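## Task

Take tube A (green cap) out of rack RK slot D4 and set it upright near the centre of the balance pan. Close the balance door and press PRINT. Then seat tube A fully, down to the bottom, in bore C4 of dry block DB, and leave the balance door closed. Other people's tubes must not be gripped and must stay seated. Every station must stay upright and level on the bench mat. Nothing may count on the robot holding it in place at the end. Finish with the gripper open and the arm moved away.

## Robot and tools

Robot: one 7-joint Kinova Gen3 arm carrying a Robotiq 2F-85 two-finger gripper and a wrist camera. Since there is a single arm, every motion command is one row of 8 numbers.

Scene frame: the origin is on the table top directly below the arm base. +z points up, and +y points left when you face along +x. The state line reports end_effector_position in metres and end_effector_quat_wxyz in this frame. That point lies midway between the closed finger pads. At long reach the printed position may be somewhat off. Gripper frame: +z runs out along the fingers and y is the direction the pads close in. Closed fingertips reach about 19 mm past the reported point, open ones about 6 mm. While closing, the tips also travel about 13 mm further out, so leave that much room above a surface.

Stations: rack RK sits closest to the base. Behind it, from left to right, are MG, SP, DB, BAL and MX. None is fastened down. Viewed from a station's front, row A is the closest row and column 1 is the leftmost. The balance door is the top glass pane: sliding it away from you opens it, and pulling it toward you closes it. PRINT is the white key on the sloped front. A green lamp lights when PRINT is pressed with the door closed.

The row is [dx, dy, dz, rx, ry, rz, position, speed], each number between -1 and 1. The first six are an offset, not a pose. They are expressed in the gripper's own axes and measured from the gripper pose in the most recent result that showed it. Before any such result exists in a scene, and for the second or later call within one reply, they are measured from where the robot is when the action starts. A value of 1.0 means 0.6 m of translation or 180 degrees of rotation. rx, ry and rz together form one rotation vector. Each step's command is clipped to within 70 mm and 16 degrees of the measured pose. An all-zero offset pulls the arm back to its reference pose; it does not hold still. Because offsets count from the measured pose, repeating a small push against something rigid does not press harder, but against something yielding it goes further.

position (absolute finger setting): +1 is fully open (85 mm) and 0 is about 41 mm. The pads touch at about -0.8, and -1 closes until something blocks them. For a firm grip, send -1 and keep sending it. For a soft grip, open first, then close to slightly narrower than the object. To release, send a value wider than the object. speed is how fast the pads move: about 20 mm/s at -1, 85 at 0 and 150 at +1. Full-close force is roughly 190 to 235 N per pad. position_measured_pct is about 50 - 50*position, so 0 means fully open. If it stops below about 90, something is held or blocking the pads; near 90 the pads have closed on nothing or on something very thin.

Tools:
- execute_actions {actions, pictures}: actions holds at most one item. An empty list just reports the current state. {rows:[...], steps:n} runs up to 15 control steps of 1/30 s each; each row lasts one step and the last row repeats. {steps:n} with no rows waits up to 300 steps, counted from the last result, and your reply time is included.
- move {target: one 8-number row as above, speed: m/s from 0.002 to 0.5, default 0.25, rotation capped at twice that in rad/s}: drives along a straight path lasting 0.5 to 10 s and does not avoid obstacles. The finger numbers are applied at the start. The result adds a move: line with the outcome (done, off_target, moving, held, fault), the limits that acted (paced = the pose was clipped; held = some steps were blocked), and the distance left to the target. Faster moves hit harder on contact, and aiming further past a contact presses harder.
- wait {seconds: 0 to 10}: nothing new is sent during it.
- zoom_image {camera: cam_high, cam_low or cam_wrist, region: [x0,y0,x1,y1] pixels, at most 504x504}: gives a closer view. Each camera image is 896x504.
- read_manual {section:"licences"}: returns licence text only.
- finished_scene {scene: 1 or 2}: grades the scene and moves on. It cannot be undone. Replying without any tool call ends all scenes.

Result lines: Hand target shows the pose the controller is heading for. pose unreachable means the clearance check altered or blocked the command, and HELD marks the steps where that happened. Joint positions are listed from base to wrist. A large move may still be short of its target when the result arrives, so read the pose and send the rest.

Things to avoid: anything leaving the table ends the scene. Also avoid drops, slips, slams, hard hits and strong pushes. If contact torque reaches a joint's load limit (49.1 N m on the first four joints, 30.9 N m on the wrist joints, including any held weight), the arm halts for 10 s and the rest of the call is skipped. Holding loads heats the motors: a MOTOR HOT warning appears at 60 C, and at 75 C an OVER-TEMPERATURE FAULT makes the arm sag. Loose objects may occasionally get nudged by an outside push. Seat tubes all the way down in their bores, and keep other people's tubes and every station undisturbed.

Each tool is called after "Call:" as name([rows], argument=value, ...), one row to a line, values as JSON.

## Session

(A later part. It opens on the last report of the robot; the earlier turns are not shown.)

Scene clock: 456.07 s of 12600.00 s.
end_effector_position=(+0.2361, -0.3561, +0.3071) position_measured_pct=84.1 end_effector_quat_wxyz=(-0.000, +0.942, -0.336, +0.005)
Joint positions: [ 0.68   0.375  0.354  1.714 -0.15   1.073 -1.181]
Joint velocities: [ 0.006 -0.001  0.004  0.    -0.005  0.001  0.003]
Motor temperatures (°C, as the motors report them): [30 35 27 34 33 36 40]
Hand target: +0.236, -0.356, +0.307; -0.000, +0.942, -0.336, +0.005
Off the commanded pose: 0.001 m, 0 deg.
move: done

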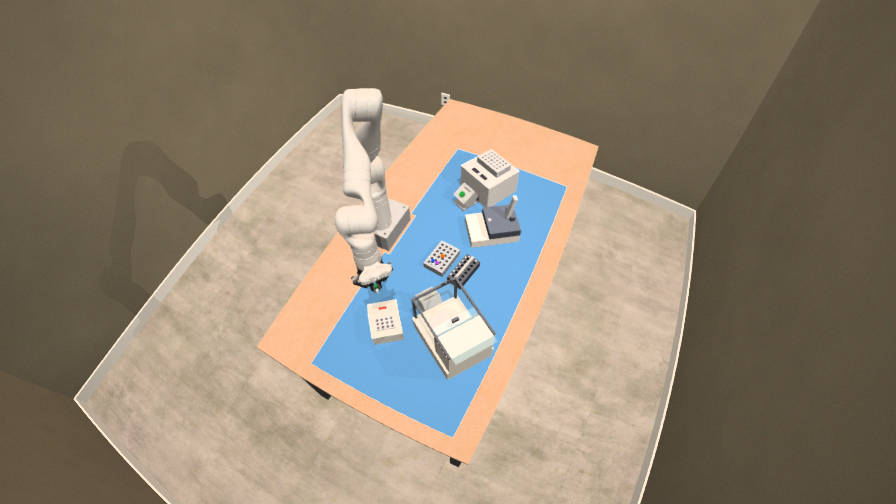

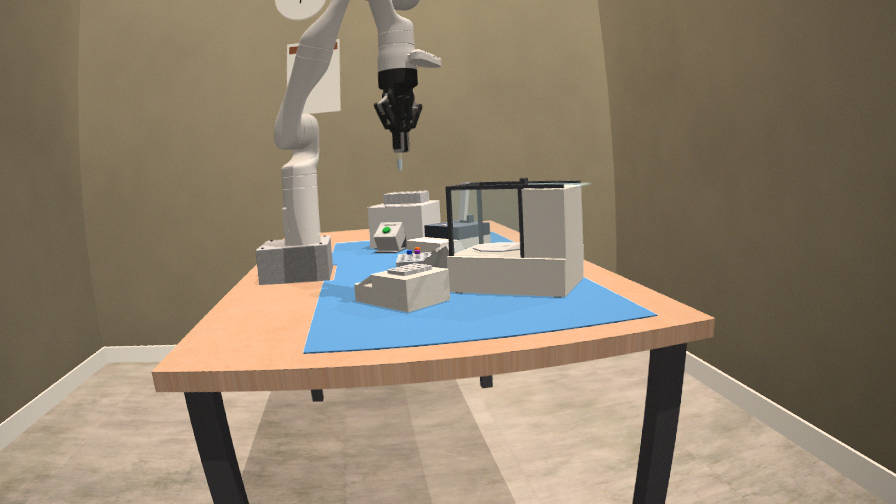

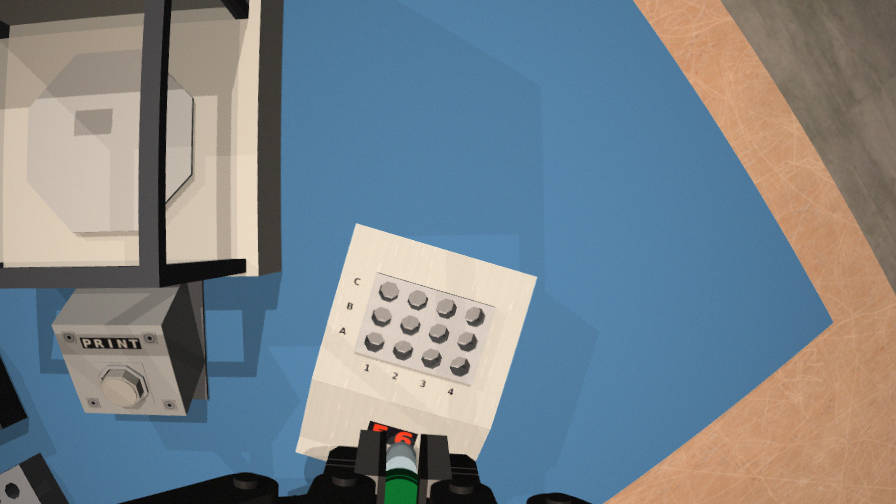

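Call:
move(target=[0.023, 0.063, 0.255, 0, 0, 0, -1, 0], speed=0.12)

Scene clock: 467.93 s of 12600.00 s.
end_effector_position=(+0.2246, -0.3950, +0.1547) position_measured_pct=84.1 end_effector_quat_wxyz=(+0.000, +0.942, -0.336, +0.005)
Joint positions: [ 0.824  0.664  0.276  1.819 -0.274  0.69  -1.007]
Joint velocities: [ 0.003  0.005 -0.    -0.    -0.001 -0.001  0.001]
Motor temperatures (°C, as the motors report them): [30 35 27 34 33 36 40]
Hand target: +0.224, -0.395, +0.154; +0.000, +0.942, -0.336, +0.005
Off the commanded pose: 0.001 m, 0 deg.
move: done

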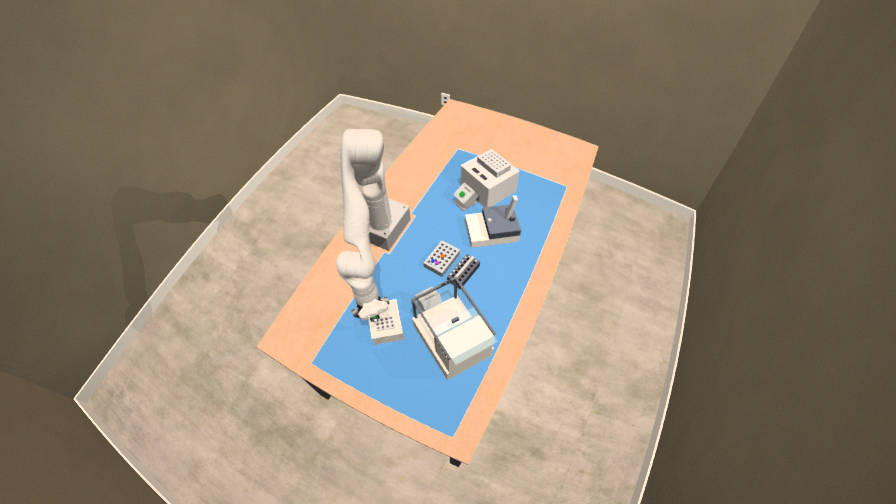

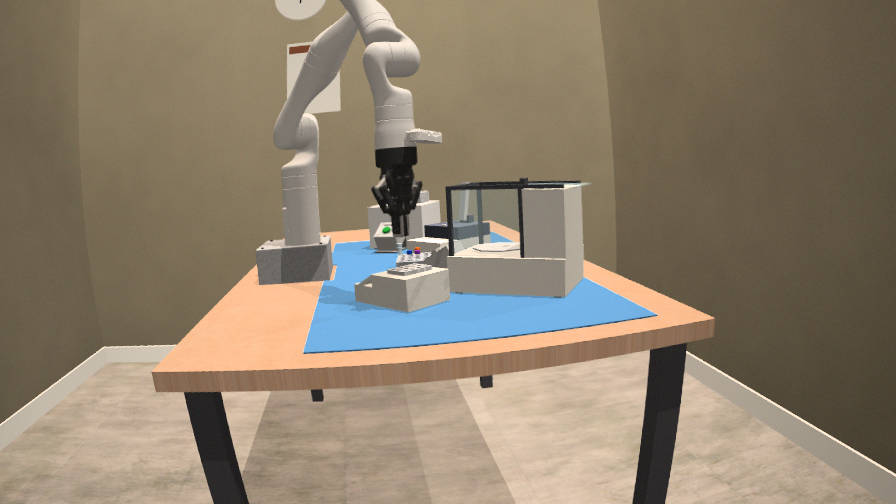

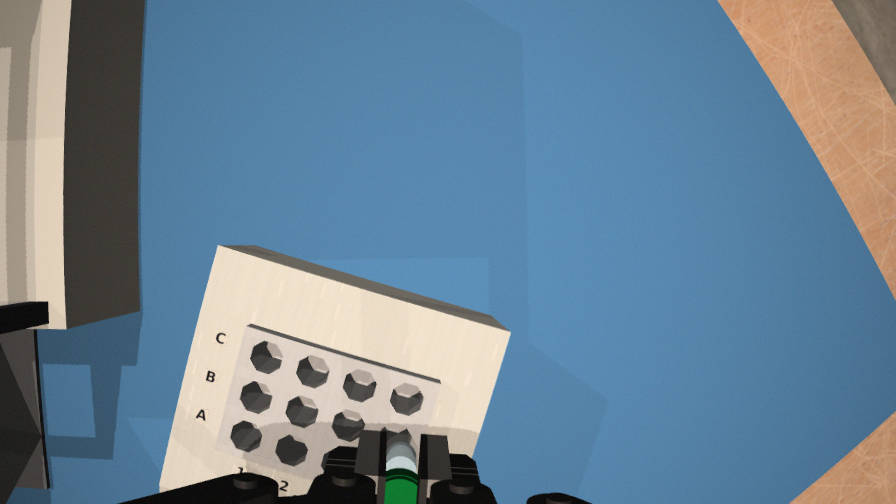

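Call:
move(target=[0.008, 0, 0.03, 0, 0, 0, -1, 0], speed=0.03)

Call:
zoom_image(camera="cam_wrist", region=[300, 354, 520, 504])

Scene clock: 480.70 s of 12600.00 s.
end_effector_position=(+0.2286, -0.3982, +0.1370) position_measured_pct=84.1 end_effector_quat_wxyz=(+0.000, +0.942, -0.336, +0.005)
Joint positions: [ 0.831  0.705  0.262  1.814 -0.286  0.654 -1.001]
Joint velocities: [ 0.001  0.004 -0.001  0.001 -0.002 -0.003  0.   ]
Motor temperatures (°C, as the motors report them): [30 35 27 34 33 36 40]
Hand target: +0.229, -0.398, +0.137; +0.000, +0.942, -0.336, +0.005
Off the commanded pose: 0.000 m, 0 deg.
move: done

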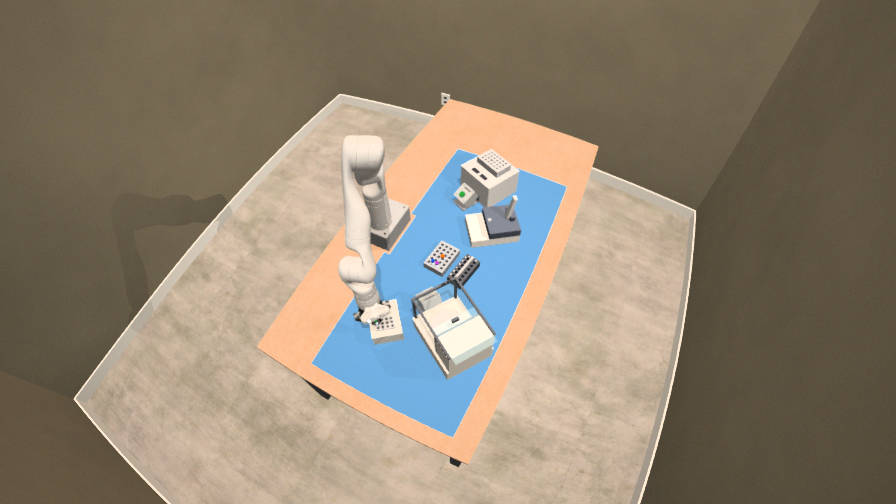

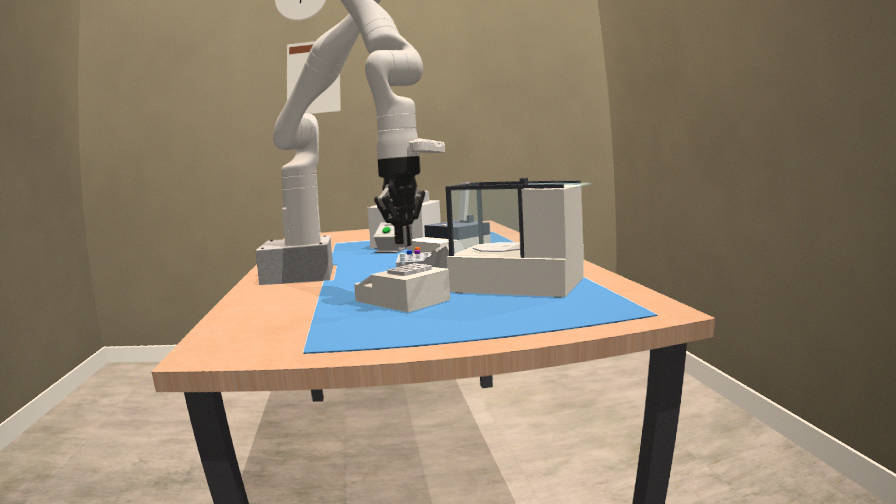

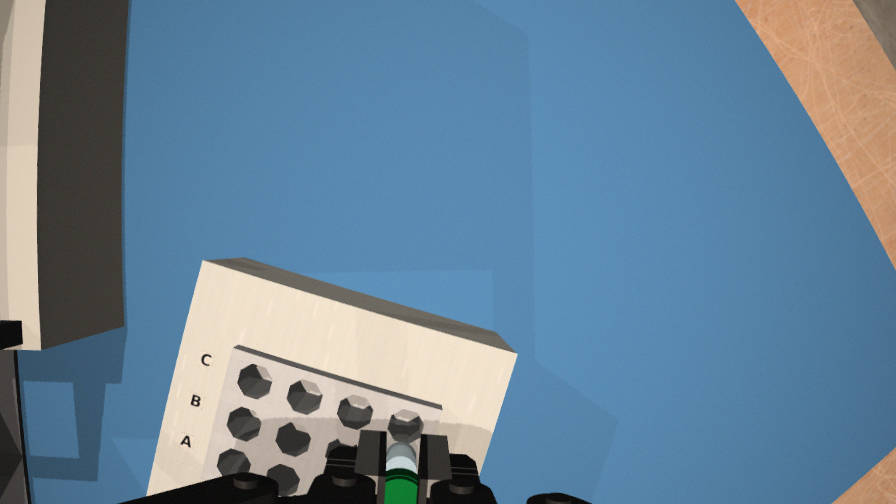

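Region (300, 354, 520, 504) of cam_wrist's 896x504 image, scaled by 2.291; it fills the top 344 rows of this view, and the rest is white.

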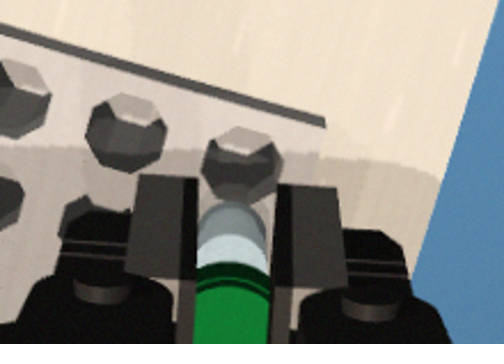

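Call:
move(target=[0.012, 0.0013, 0.008, 0, 0, 0, -1, 0], speed=0.015)

Call:
zoom_image(camera="cam_wrist", region=[300, 354, 520, 504])

Scene clock: 493.70 s of 12600.00 s.
end_effector_position=(+0.2337, -0.4033, +0.1324) position_measured_pct=84.1 end_effector_quat_wxyz=(+0.000, +0.942, -0.336, +0.005)
Joint positions: [ 0.831  0.724  0.26   1.791 -0.289  0.657 -1.005]
Joint velocities: [ 0.     0.004 -0.    -0.003  0.    -0.    -0.001]
Motor temperatures (°C, as the motors report them): [30 35 27 34 33 36 40]
Hand target: +0.234, -0.403, +0.132; +0.000, +0.942, -0.336, +0.005
Off the commanded pose: 0.000 m, 0 deg.
move: done

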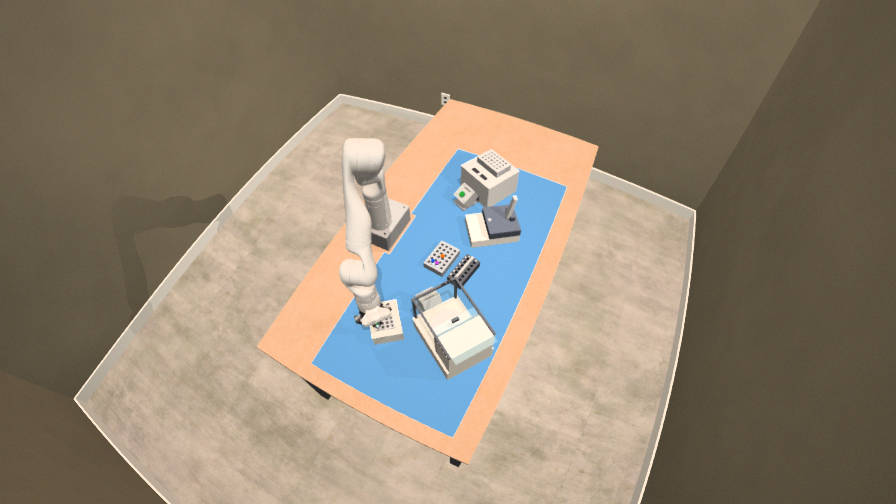

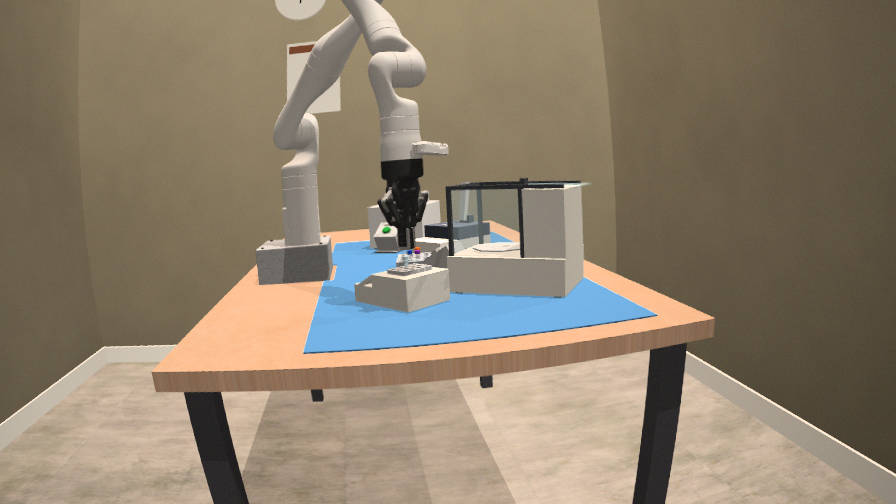

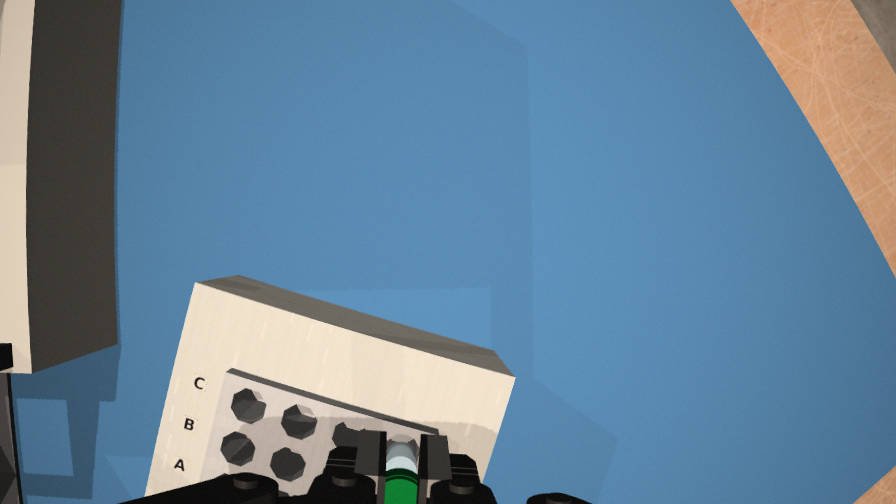

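Region (300, 354, 520, 504) of cam_wrist's 896x504 image, scaled by 2.291; it fills the top 344 rows of this view, and the rest is white.

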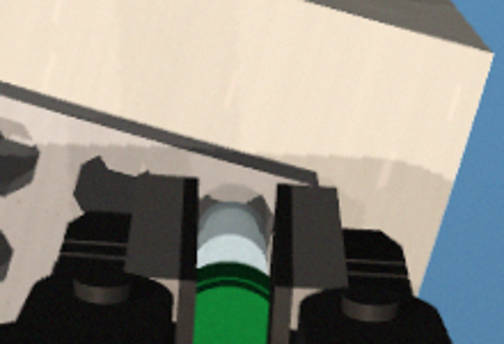

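Call:
move(target=[0, 0, 0.02, 0, 0, 0, -1, 0], speed=0.005)

Call:
zoom_image(camera="cam_wrist", region=[300, 354, 520, 504])

Scene clock: 500.77 s of 12600.00 s.
end_effector_position=(+0.2350, -0.4049, +0.1269) position_measured_pct=84.1 end_effector_quat_wxyz=(+0.002, +0.942, -0.336, +0.009)
Joint positions: [ 0.837  0.733  0.252  1.796 -0.297  0.635 -0.998]
Joint velocities: [ 0.    -0.    -0.001  0.001 -0.    -0.001  0.   ]
Motor temperatures (°C, as the motors report them): [30 35 27 34 33 36 40]
Hand target: +0.234, -0.403, +0.120; +0.000, +0.942, -0.336, +0.005
Off the commanded pose: 0.007 m, 0 deg.
move: off_target

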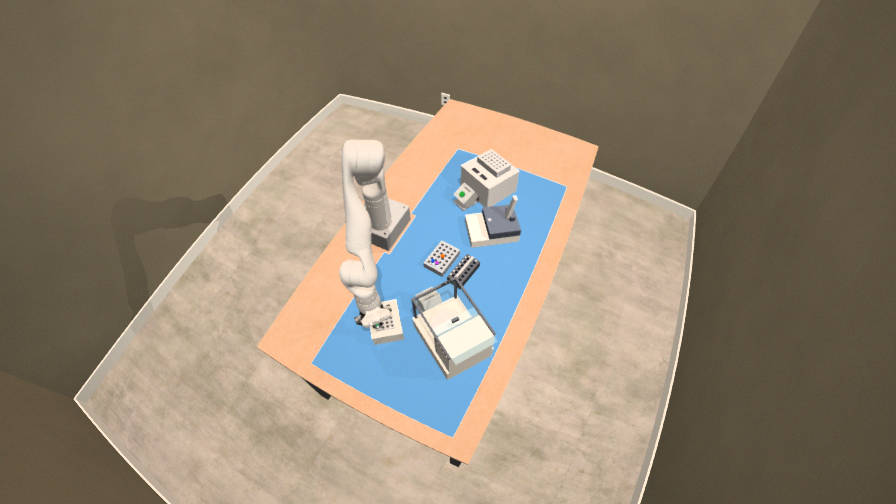

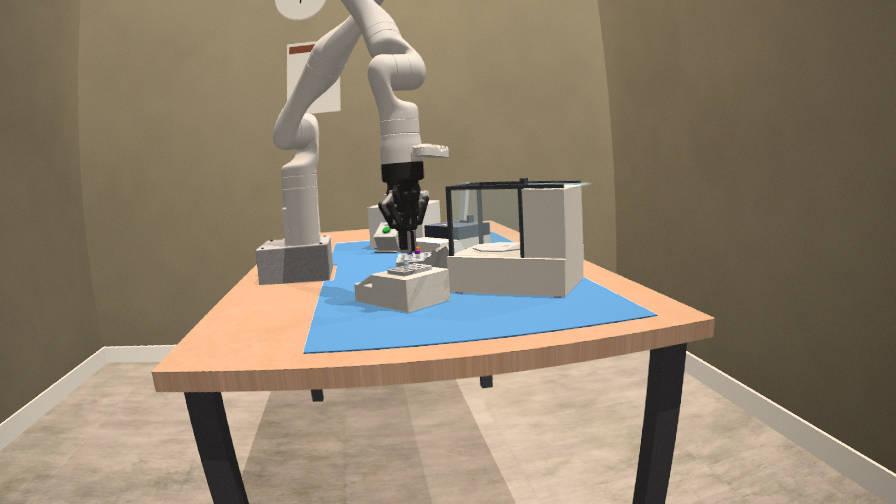

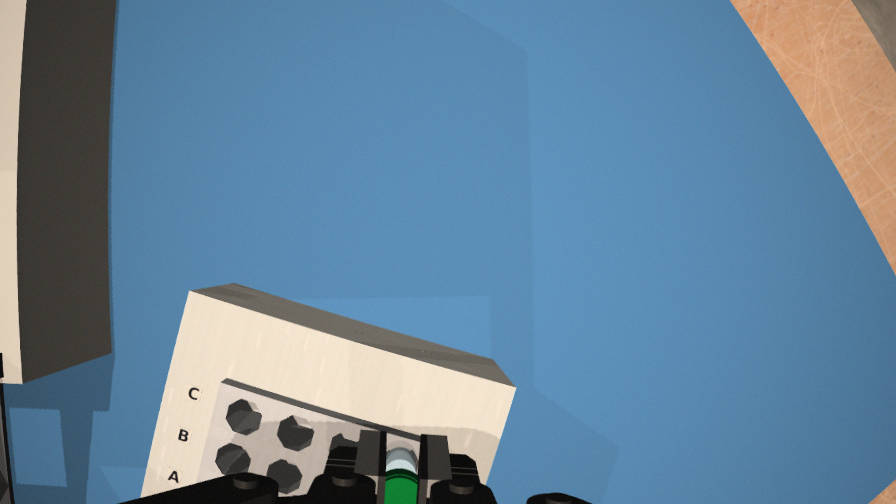

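Region (300, 354, 520, 504) of cam_wrist's 896x504 image, scaled by 2.291; it fills the top 344 rows of this view, and the rest is white.

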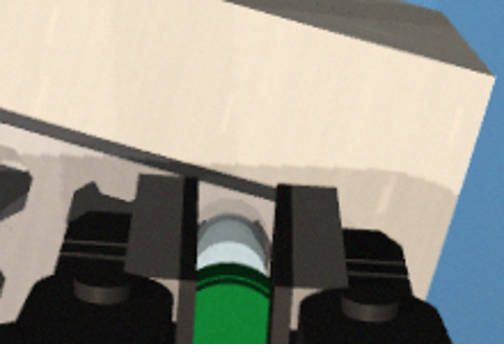

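Call:
move(target=[0.001, 0, 0.015, 0, 0, 0, -1, 0], speed=0.004)

Call:
zoom_image(camera="cam_wrist", region=[300, 354, 520, 504])

Scene clock: 511.77 s of 12600.00 s.
end_effector_position=(+0.2383, -0.4087, +0.1267) position_measured_pct=84.1 end_effector_quat_wxyz=(+0.005, +0.942, -0.336, +0.016)
Joint positions: [ 0.841  0.734  0.247  1.795 -0.303  0.62  -0.993]
Joint velocities: [-0.    -0.     0.001  0.001  0.    -0.003  0.001]
Motor temperatures (°C, as the motors report them): [30 35 27 34 33 36 40]
Hand target: +0.236, -0.405, +0.118; +0.002, +0.942, -0.336, +0.009
Off the commanded pose: 0.010 m, 1 deg.
move: off_target

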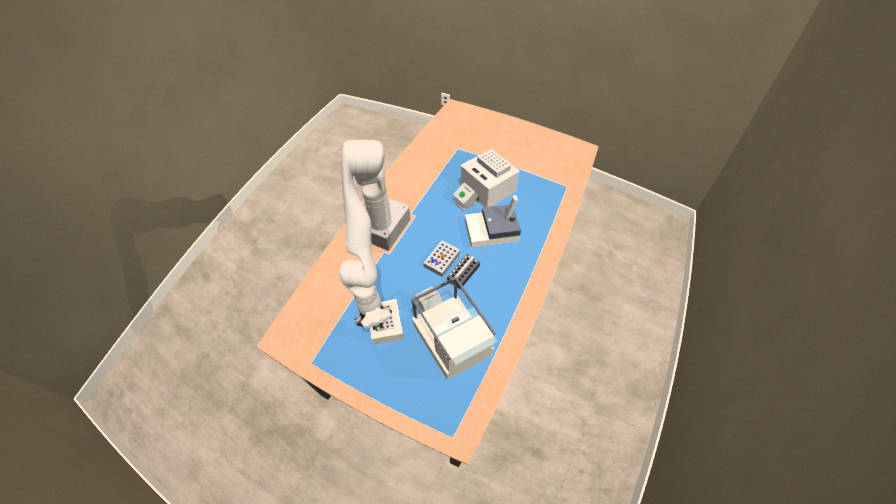

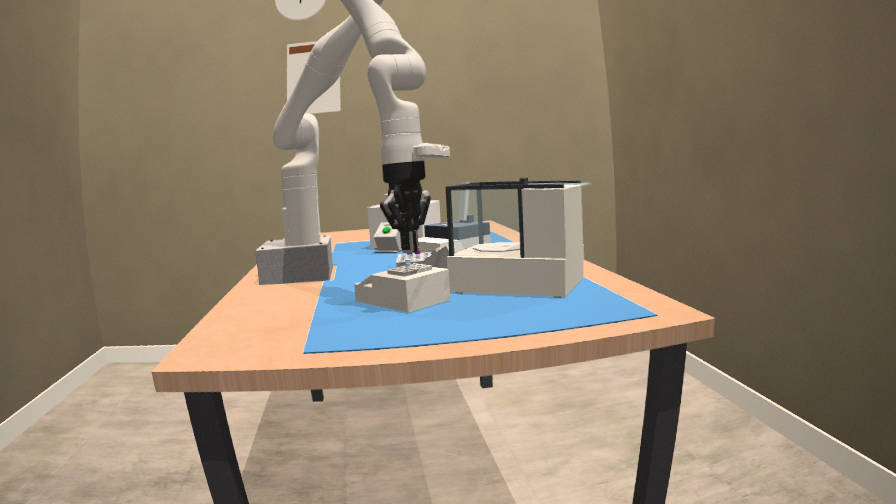

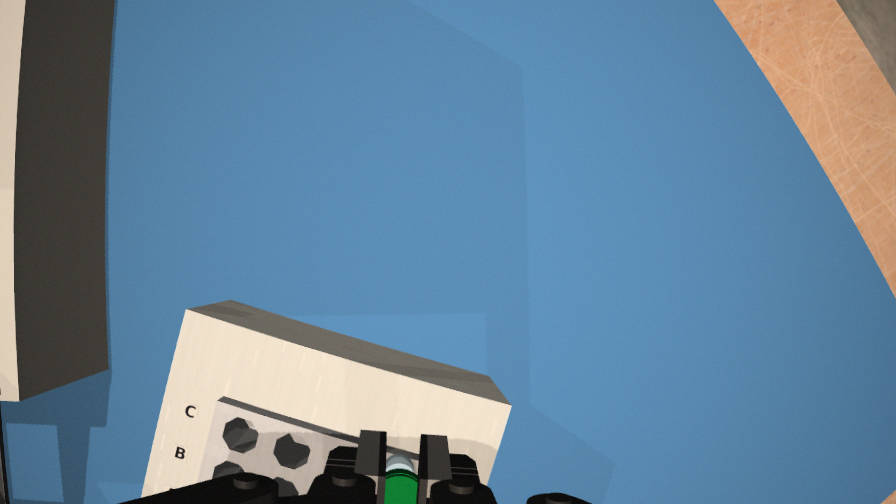

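Region (300, 354, 520, 504) of cam_wrist's 896x504 image, scaled by 2.291; it fills the top 344 rows of this view, and the rest is white.

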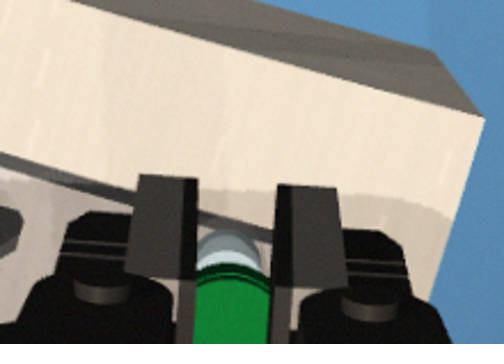

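Call:
move(target=[0, 0, -0.03, 0, 0, 0, -1, 0], speed=0.02)

Call:
zoom_image(camera="cam_wrist", region=[200, 304, 500, 504])

Call:
zoom_image(camera="cam_low", region=[340, 160, 480, 290])

Scene clock: 520.93 s of 12600.00 s.
end_effector_position=(+0.2378, -0.4082, +0.1445) position_measured_pct=84.1 end_effector_quat_wxyz=(+0.005, +0.942, -0.336, +0.016)
Joint positions: [ 0.831  0.699  0.262  1.787 -0.291  0.663 -1.003]
Joint velocities: [-0.001 -0.003 -0.     0.     0.002  0.003 -0.001]
Motor temperatures (°C, as the motors report them): [30 35 27 34 33 36 40]
Hand target: +0.238, -0.408, +0.145; +0.005, +0.942, -0.336, +0.016
Off the commanded pose: 0.000 m, 0 deg.
move: done

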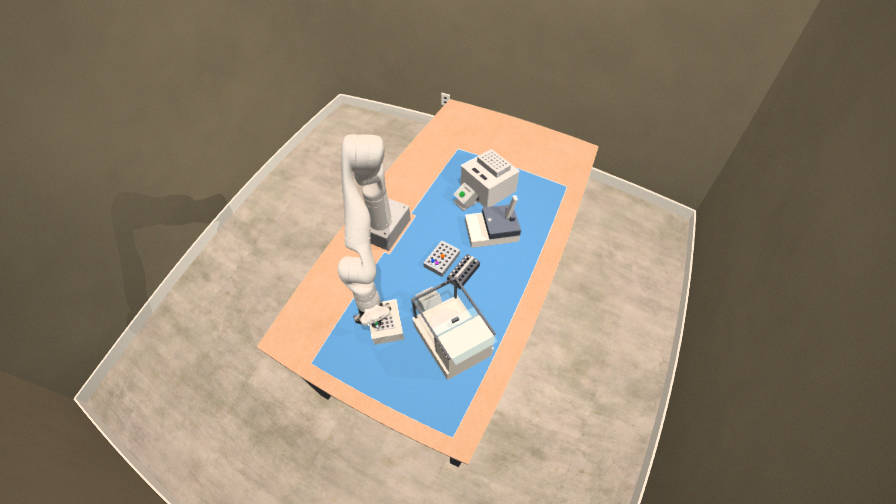

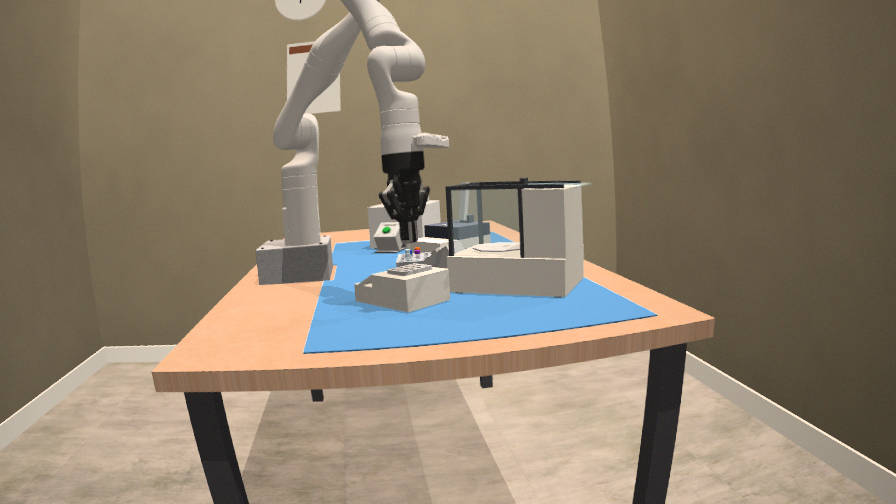

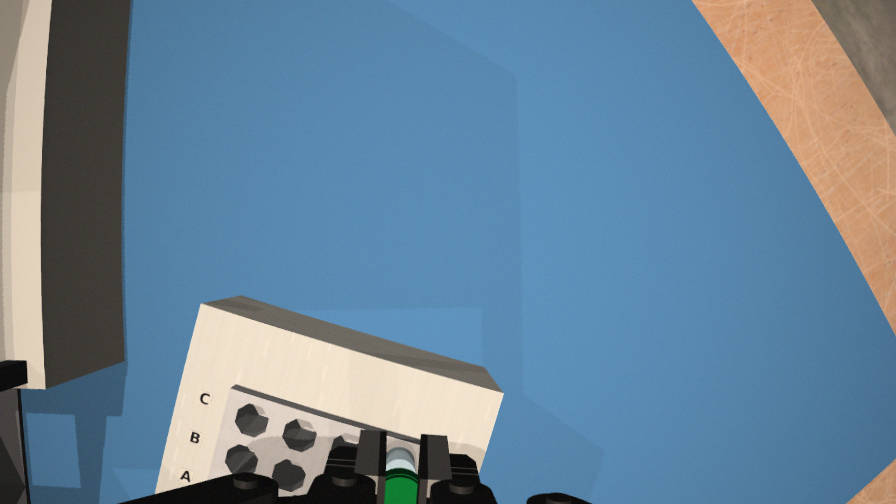

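Region (200, 304, 500, 504) of cam_wrist's 896x504 image, scaled by 1.680.

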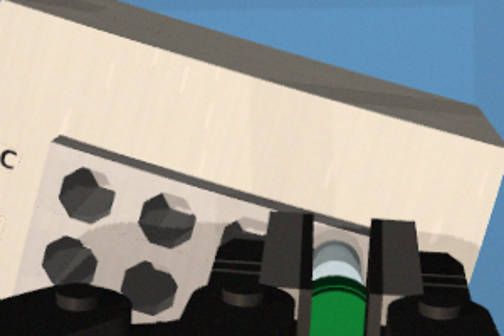

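Region (340, 160, 480, 290) of cam_low's 896x504 image, scaled by 3.600, with more detail than that image has; it fills the top 468 rows of this view, and the rest is white.

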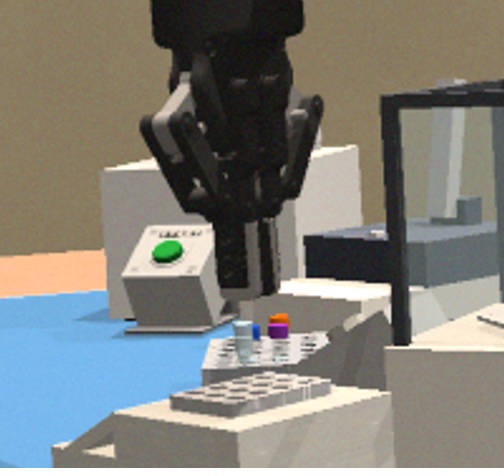

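Call:
zoom_image(camera="cam_low", region=[380, 215, 440, 281])

Region (380, 215, 440, 281) of cam_low's 896x504 image, scaled by 7.636, with more detail than that image has; it fills the left 458 columns of this view, and the rest is white.

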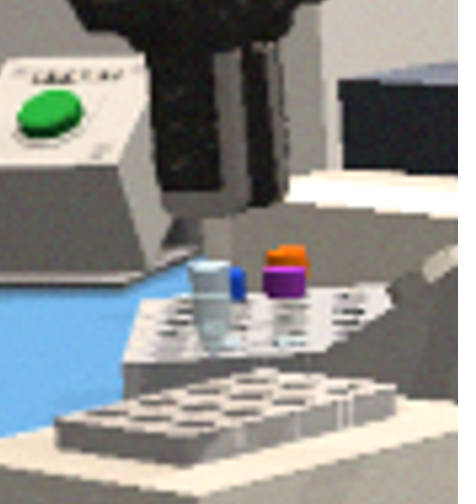

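Call:
move(target=[-0.0065, -0.003, 0.019, 0, 0, 0, -1, 0], speed=0.012)

Call:
zoom_image(camera="cam_wrist", region=[200, 304, 500, 504])

Scene clock: 553.17 s of 12600.00 s.
end_effector_position=(+0.2362, -0.4047, +0.1331) position_measured_pct=84.1 end_effector_quat_wxyz=(+0.005, +0.942, -0.336, +0.016)
Joint positions: [ 0.836  0.715  0.252  1.807 -0.299  0.627 -0.996]
Joint velocities: [ 0.001  0.002 -0.     0.005  0.    -0.003  0.002]
Motor temperatures (°C, as the motors report them): [30 35 27 34 33 36 40]
Hand target: +0.236, -0.405, +0.133; +0.005, +0.942, -0.336, +0.016
Off the commanded pose: 0.000 m, 0 deg.
move: done

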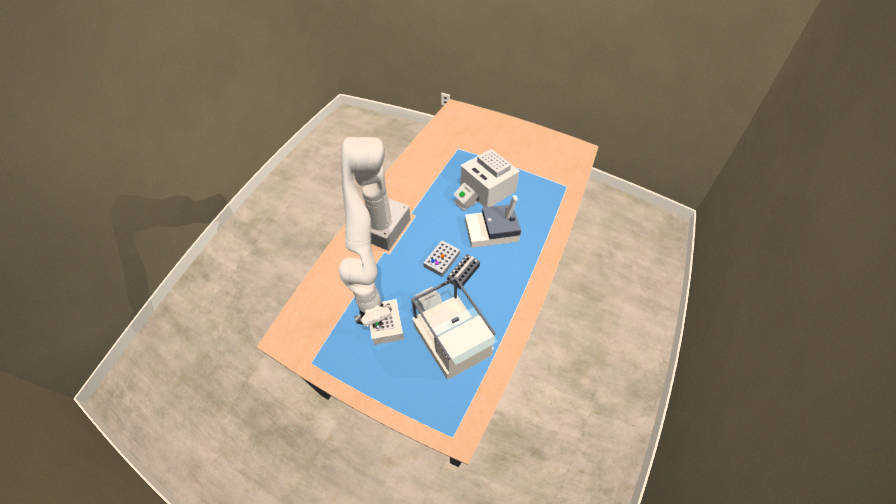

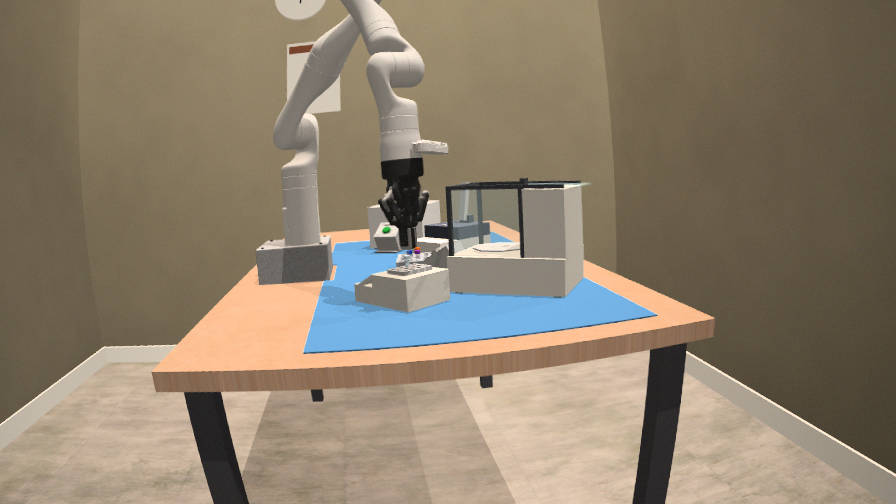

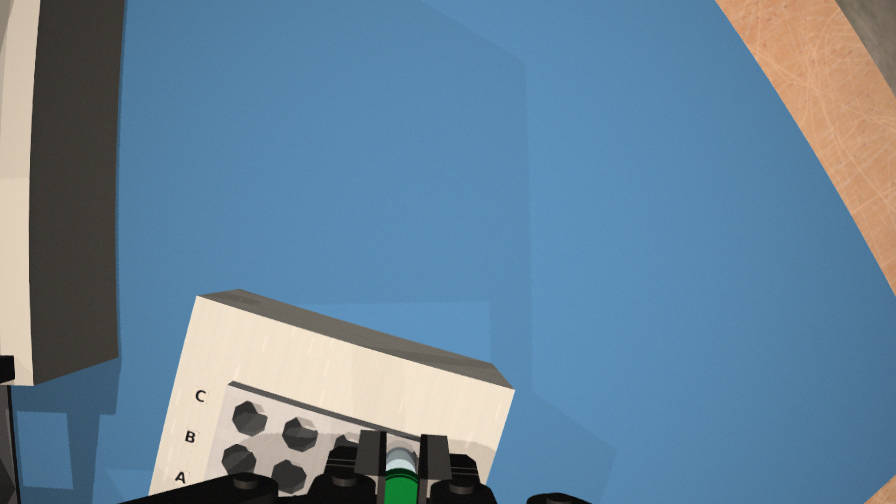

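Region (200, 304, 500, 504) of cam_wrist's 896x504 image, scaled by 1.680.

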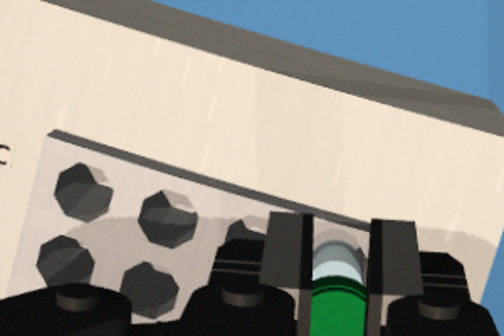

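Call:
move(target=[-0.0037, 0, 0.012, 0, 0, 0, -1, 0], speed=0.003)

Call:
zoom_image(camera="cam_wrist", region=[200, 304, 500, 504])

Scene clock: 569.37 s of 12600.00 s.
end_effector_position=(+0.2353, -0.4040, +0.1277) position_measured_pct=84.1 end_effector_quat_wxyz=(+0.006, +0.942, -0.336, +0.017)
Joint positions: [ 0.841  0.722  0.245  1.817 -0.304  0.606 -0.989]
Joint velocities: [ 0.    -0.     0.001 -0.001 -0.001 -0.001 -0.   ]
Motor temperatures (°C, as the motors report them): [30 35 27 34 33 36 40]
Hand target: +0.235, -0.403, +0.126; +0.005, +0.942, -0.336, +0.016
Off the commanded pose: 0.002 m, 0 deg.
move: done

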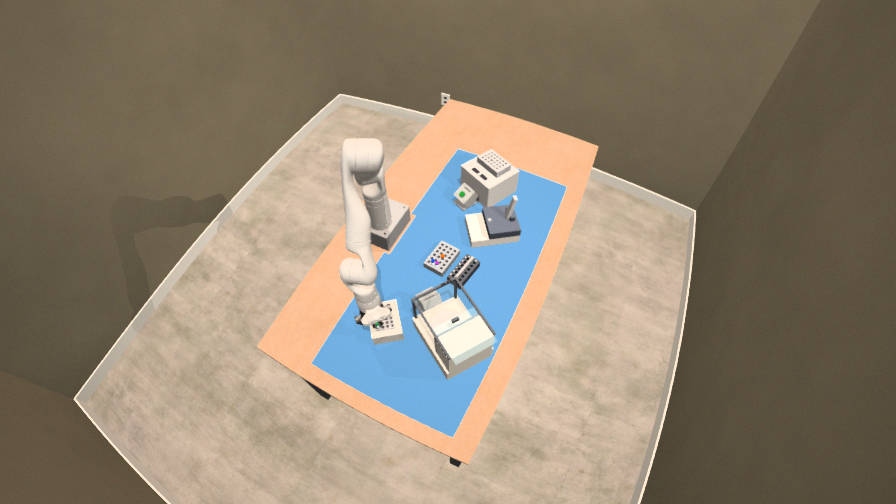

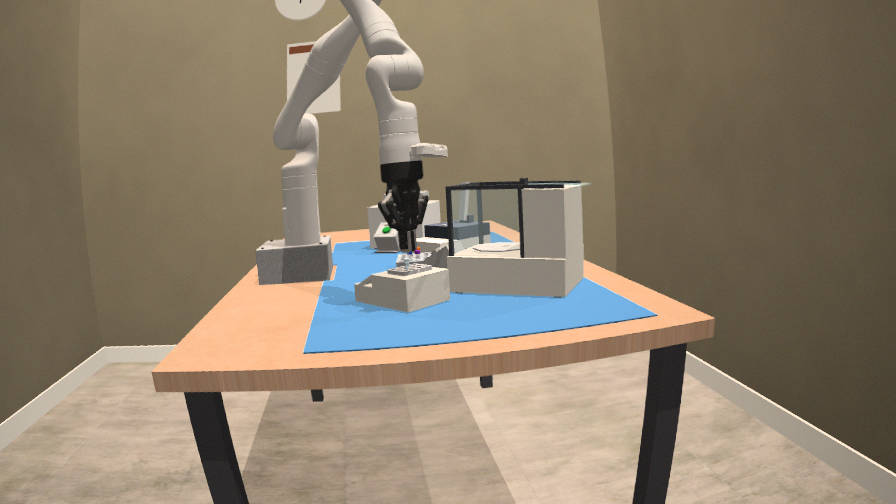

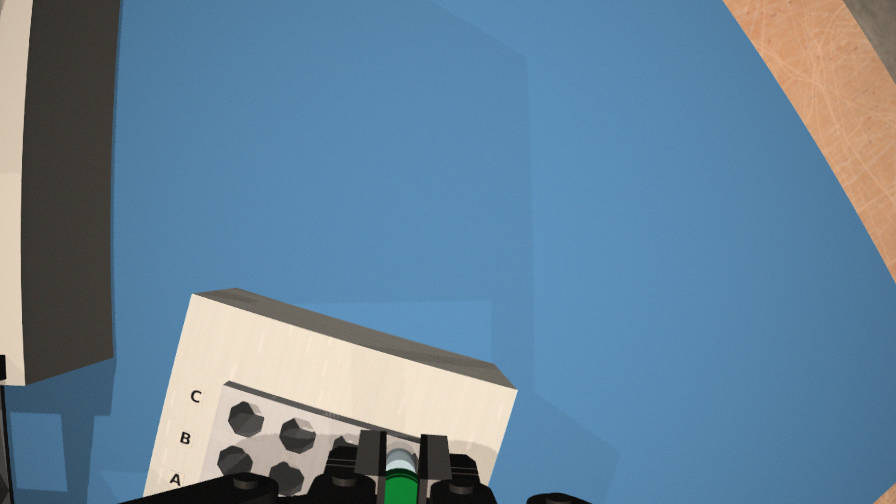

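Region (200, 304, 500, 504) of cam_wrist's 896x504 image, scaled by 1.680.

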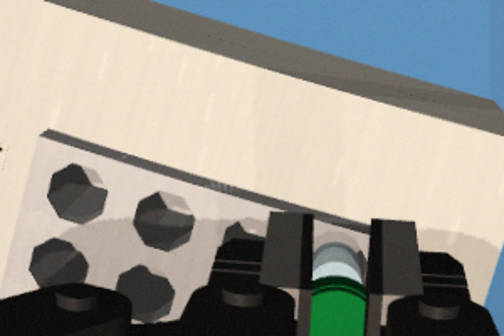

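Call:
execute_actions([
  {"rows": [[0,0,-0.004,0,0,0,-1,0],[0,0,-0.004,0,0,0,-1,0],[0,0,-0.004,0,0,0,-1,0],[0,0,-0.004,0,0,0,-1,0],[0,0,-0.004,0,0,0,-1,0],[-0.004,0,-0.004,0,0,0,-1,0]], "steps": 15},
])

Call:
zoom_image(camera="cam_wrist", region=[200, 304, 500, 504])

Scene clock: 576.73 s of 12600.00 s.
end_effector_position=(+0.2334, -0.4025, +0.1299) position_measured_pct=84.1 end_effector_quat_wxyz=(+0.006, +0.942, -0.336, +0.017)
Joint positions: [ 0.842  0.715  0.246  1.824 -0.303  0.607 -0.988]
Joint velocities: [ 0.001 -0.002 -0.001  0.003 -0.    -0.001  0.   ]
Motor temperatures (°C, as the motors report them): [30 35 27 34 33 36 40]
Hand target: +0.233, -0.402, +0.130; +0.006, +0.942, -0.336, +0.017
Off the commanded pose: 0.000 m, 0 deg.
Steps of this call (steps 1 to 206: nothing new was sent; steps 207 to 221: all 15 steps of this action). Readings (end_effector_position | what the end effector reports):
207: (+0.2354, -0.4041, +0.1281) | position_measured_pct=84.1
208: (+0.2356, -0.4041, +0.1290) | position_measured_pct=84.1
210: (+0.2355, -0.4042, +0.1298) | position_measured_pct=84.1
214: (+0.2342, -0.4032, +0.1301) | position_measured_pct=84.1
221: the state above

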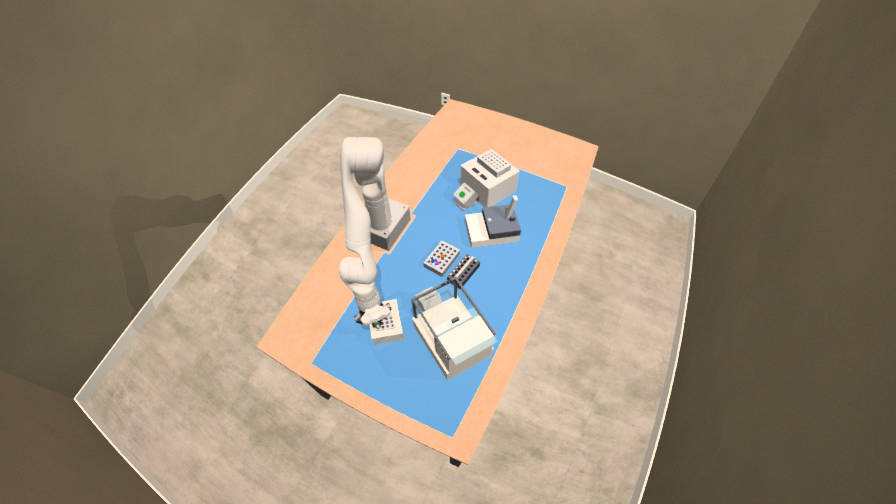

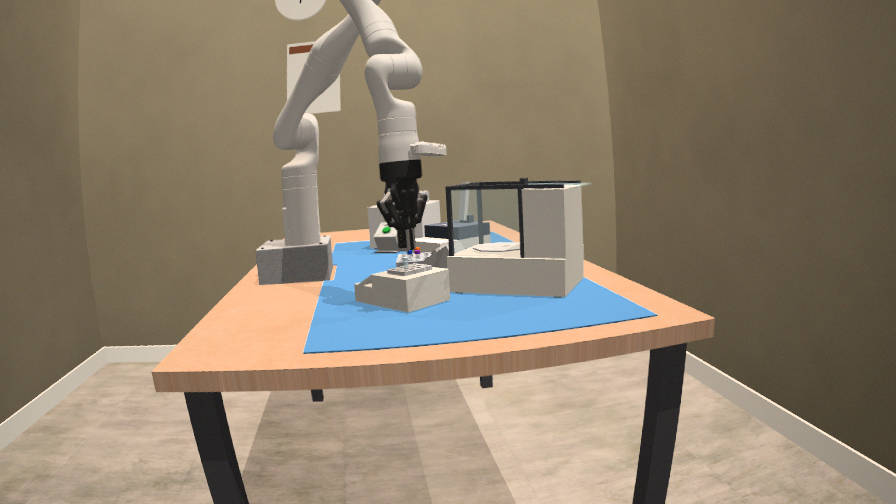

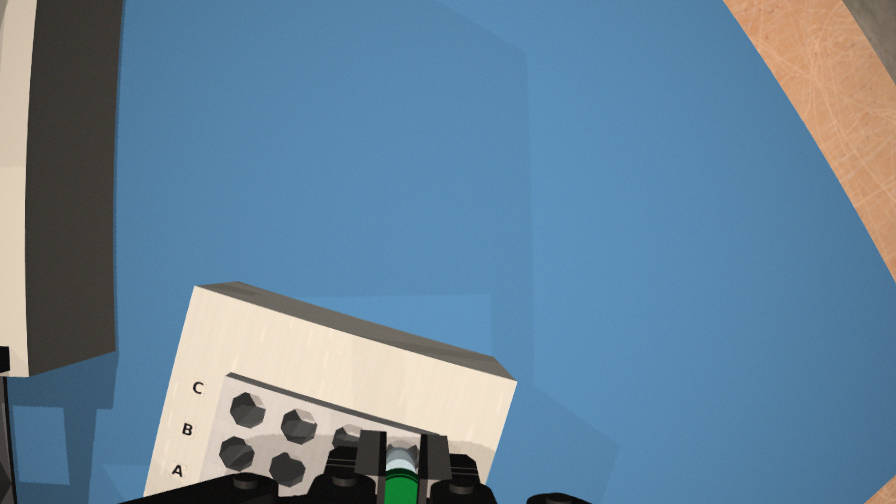

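Region (200, 304, 500, 504) of cam_wrist's 896x504 image, scaled by 1.680.

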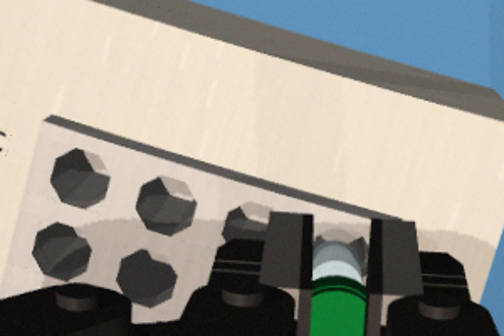

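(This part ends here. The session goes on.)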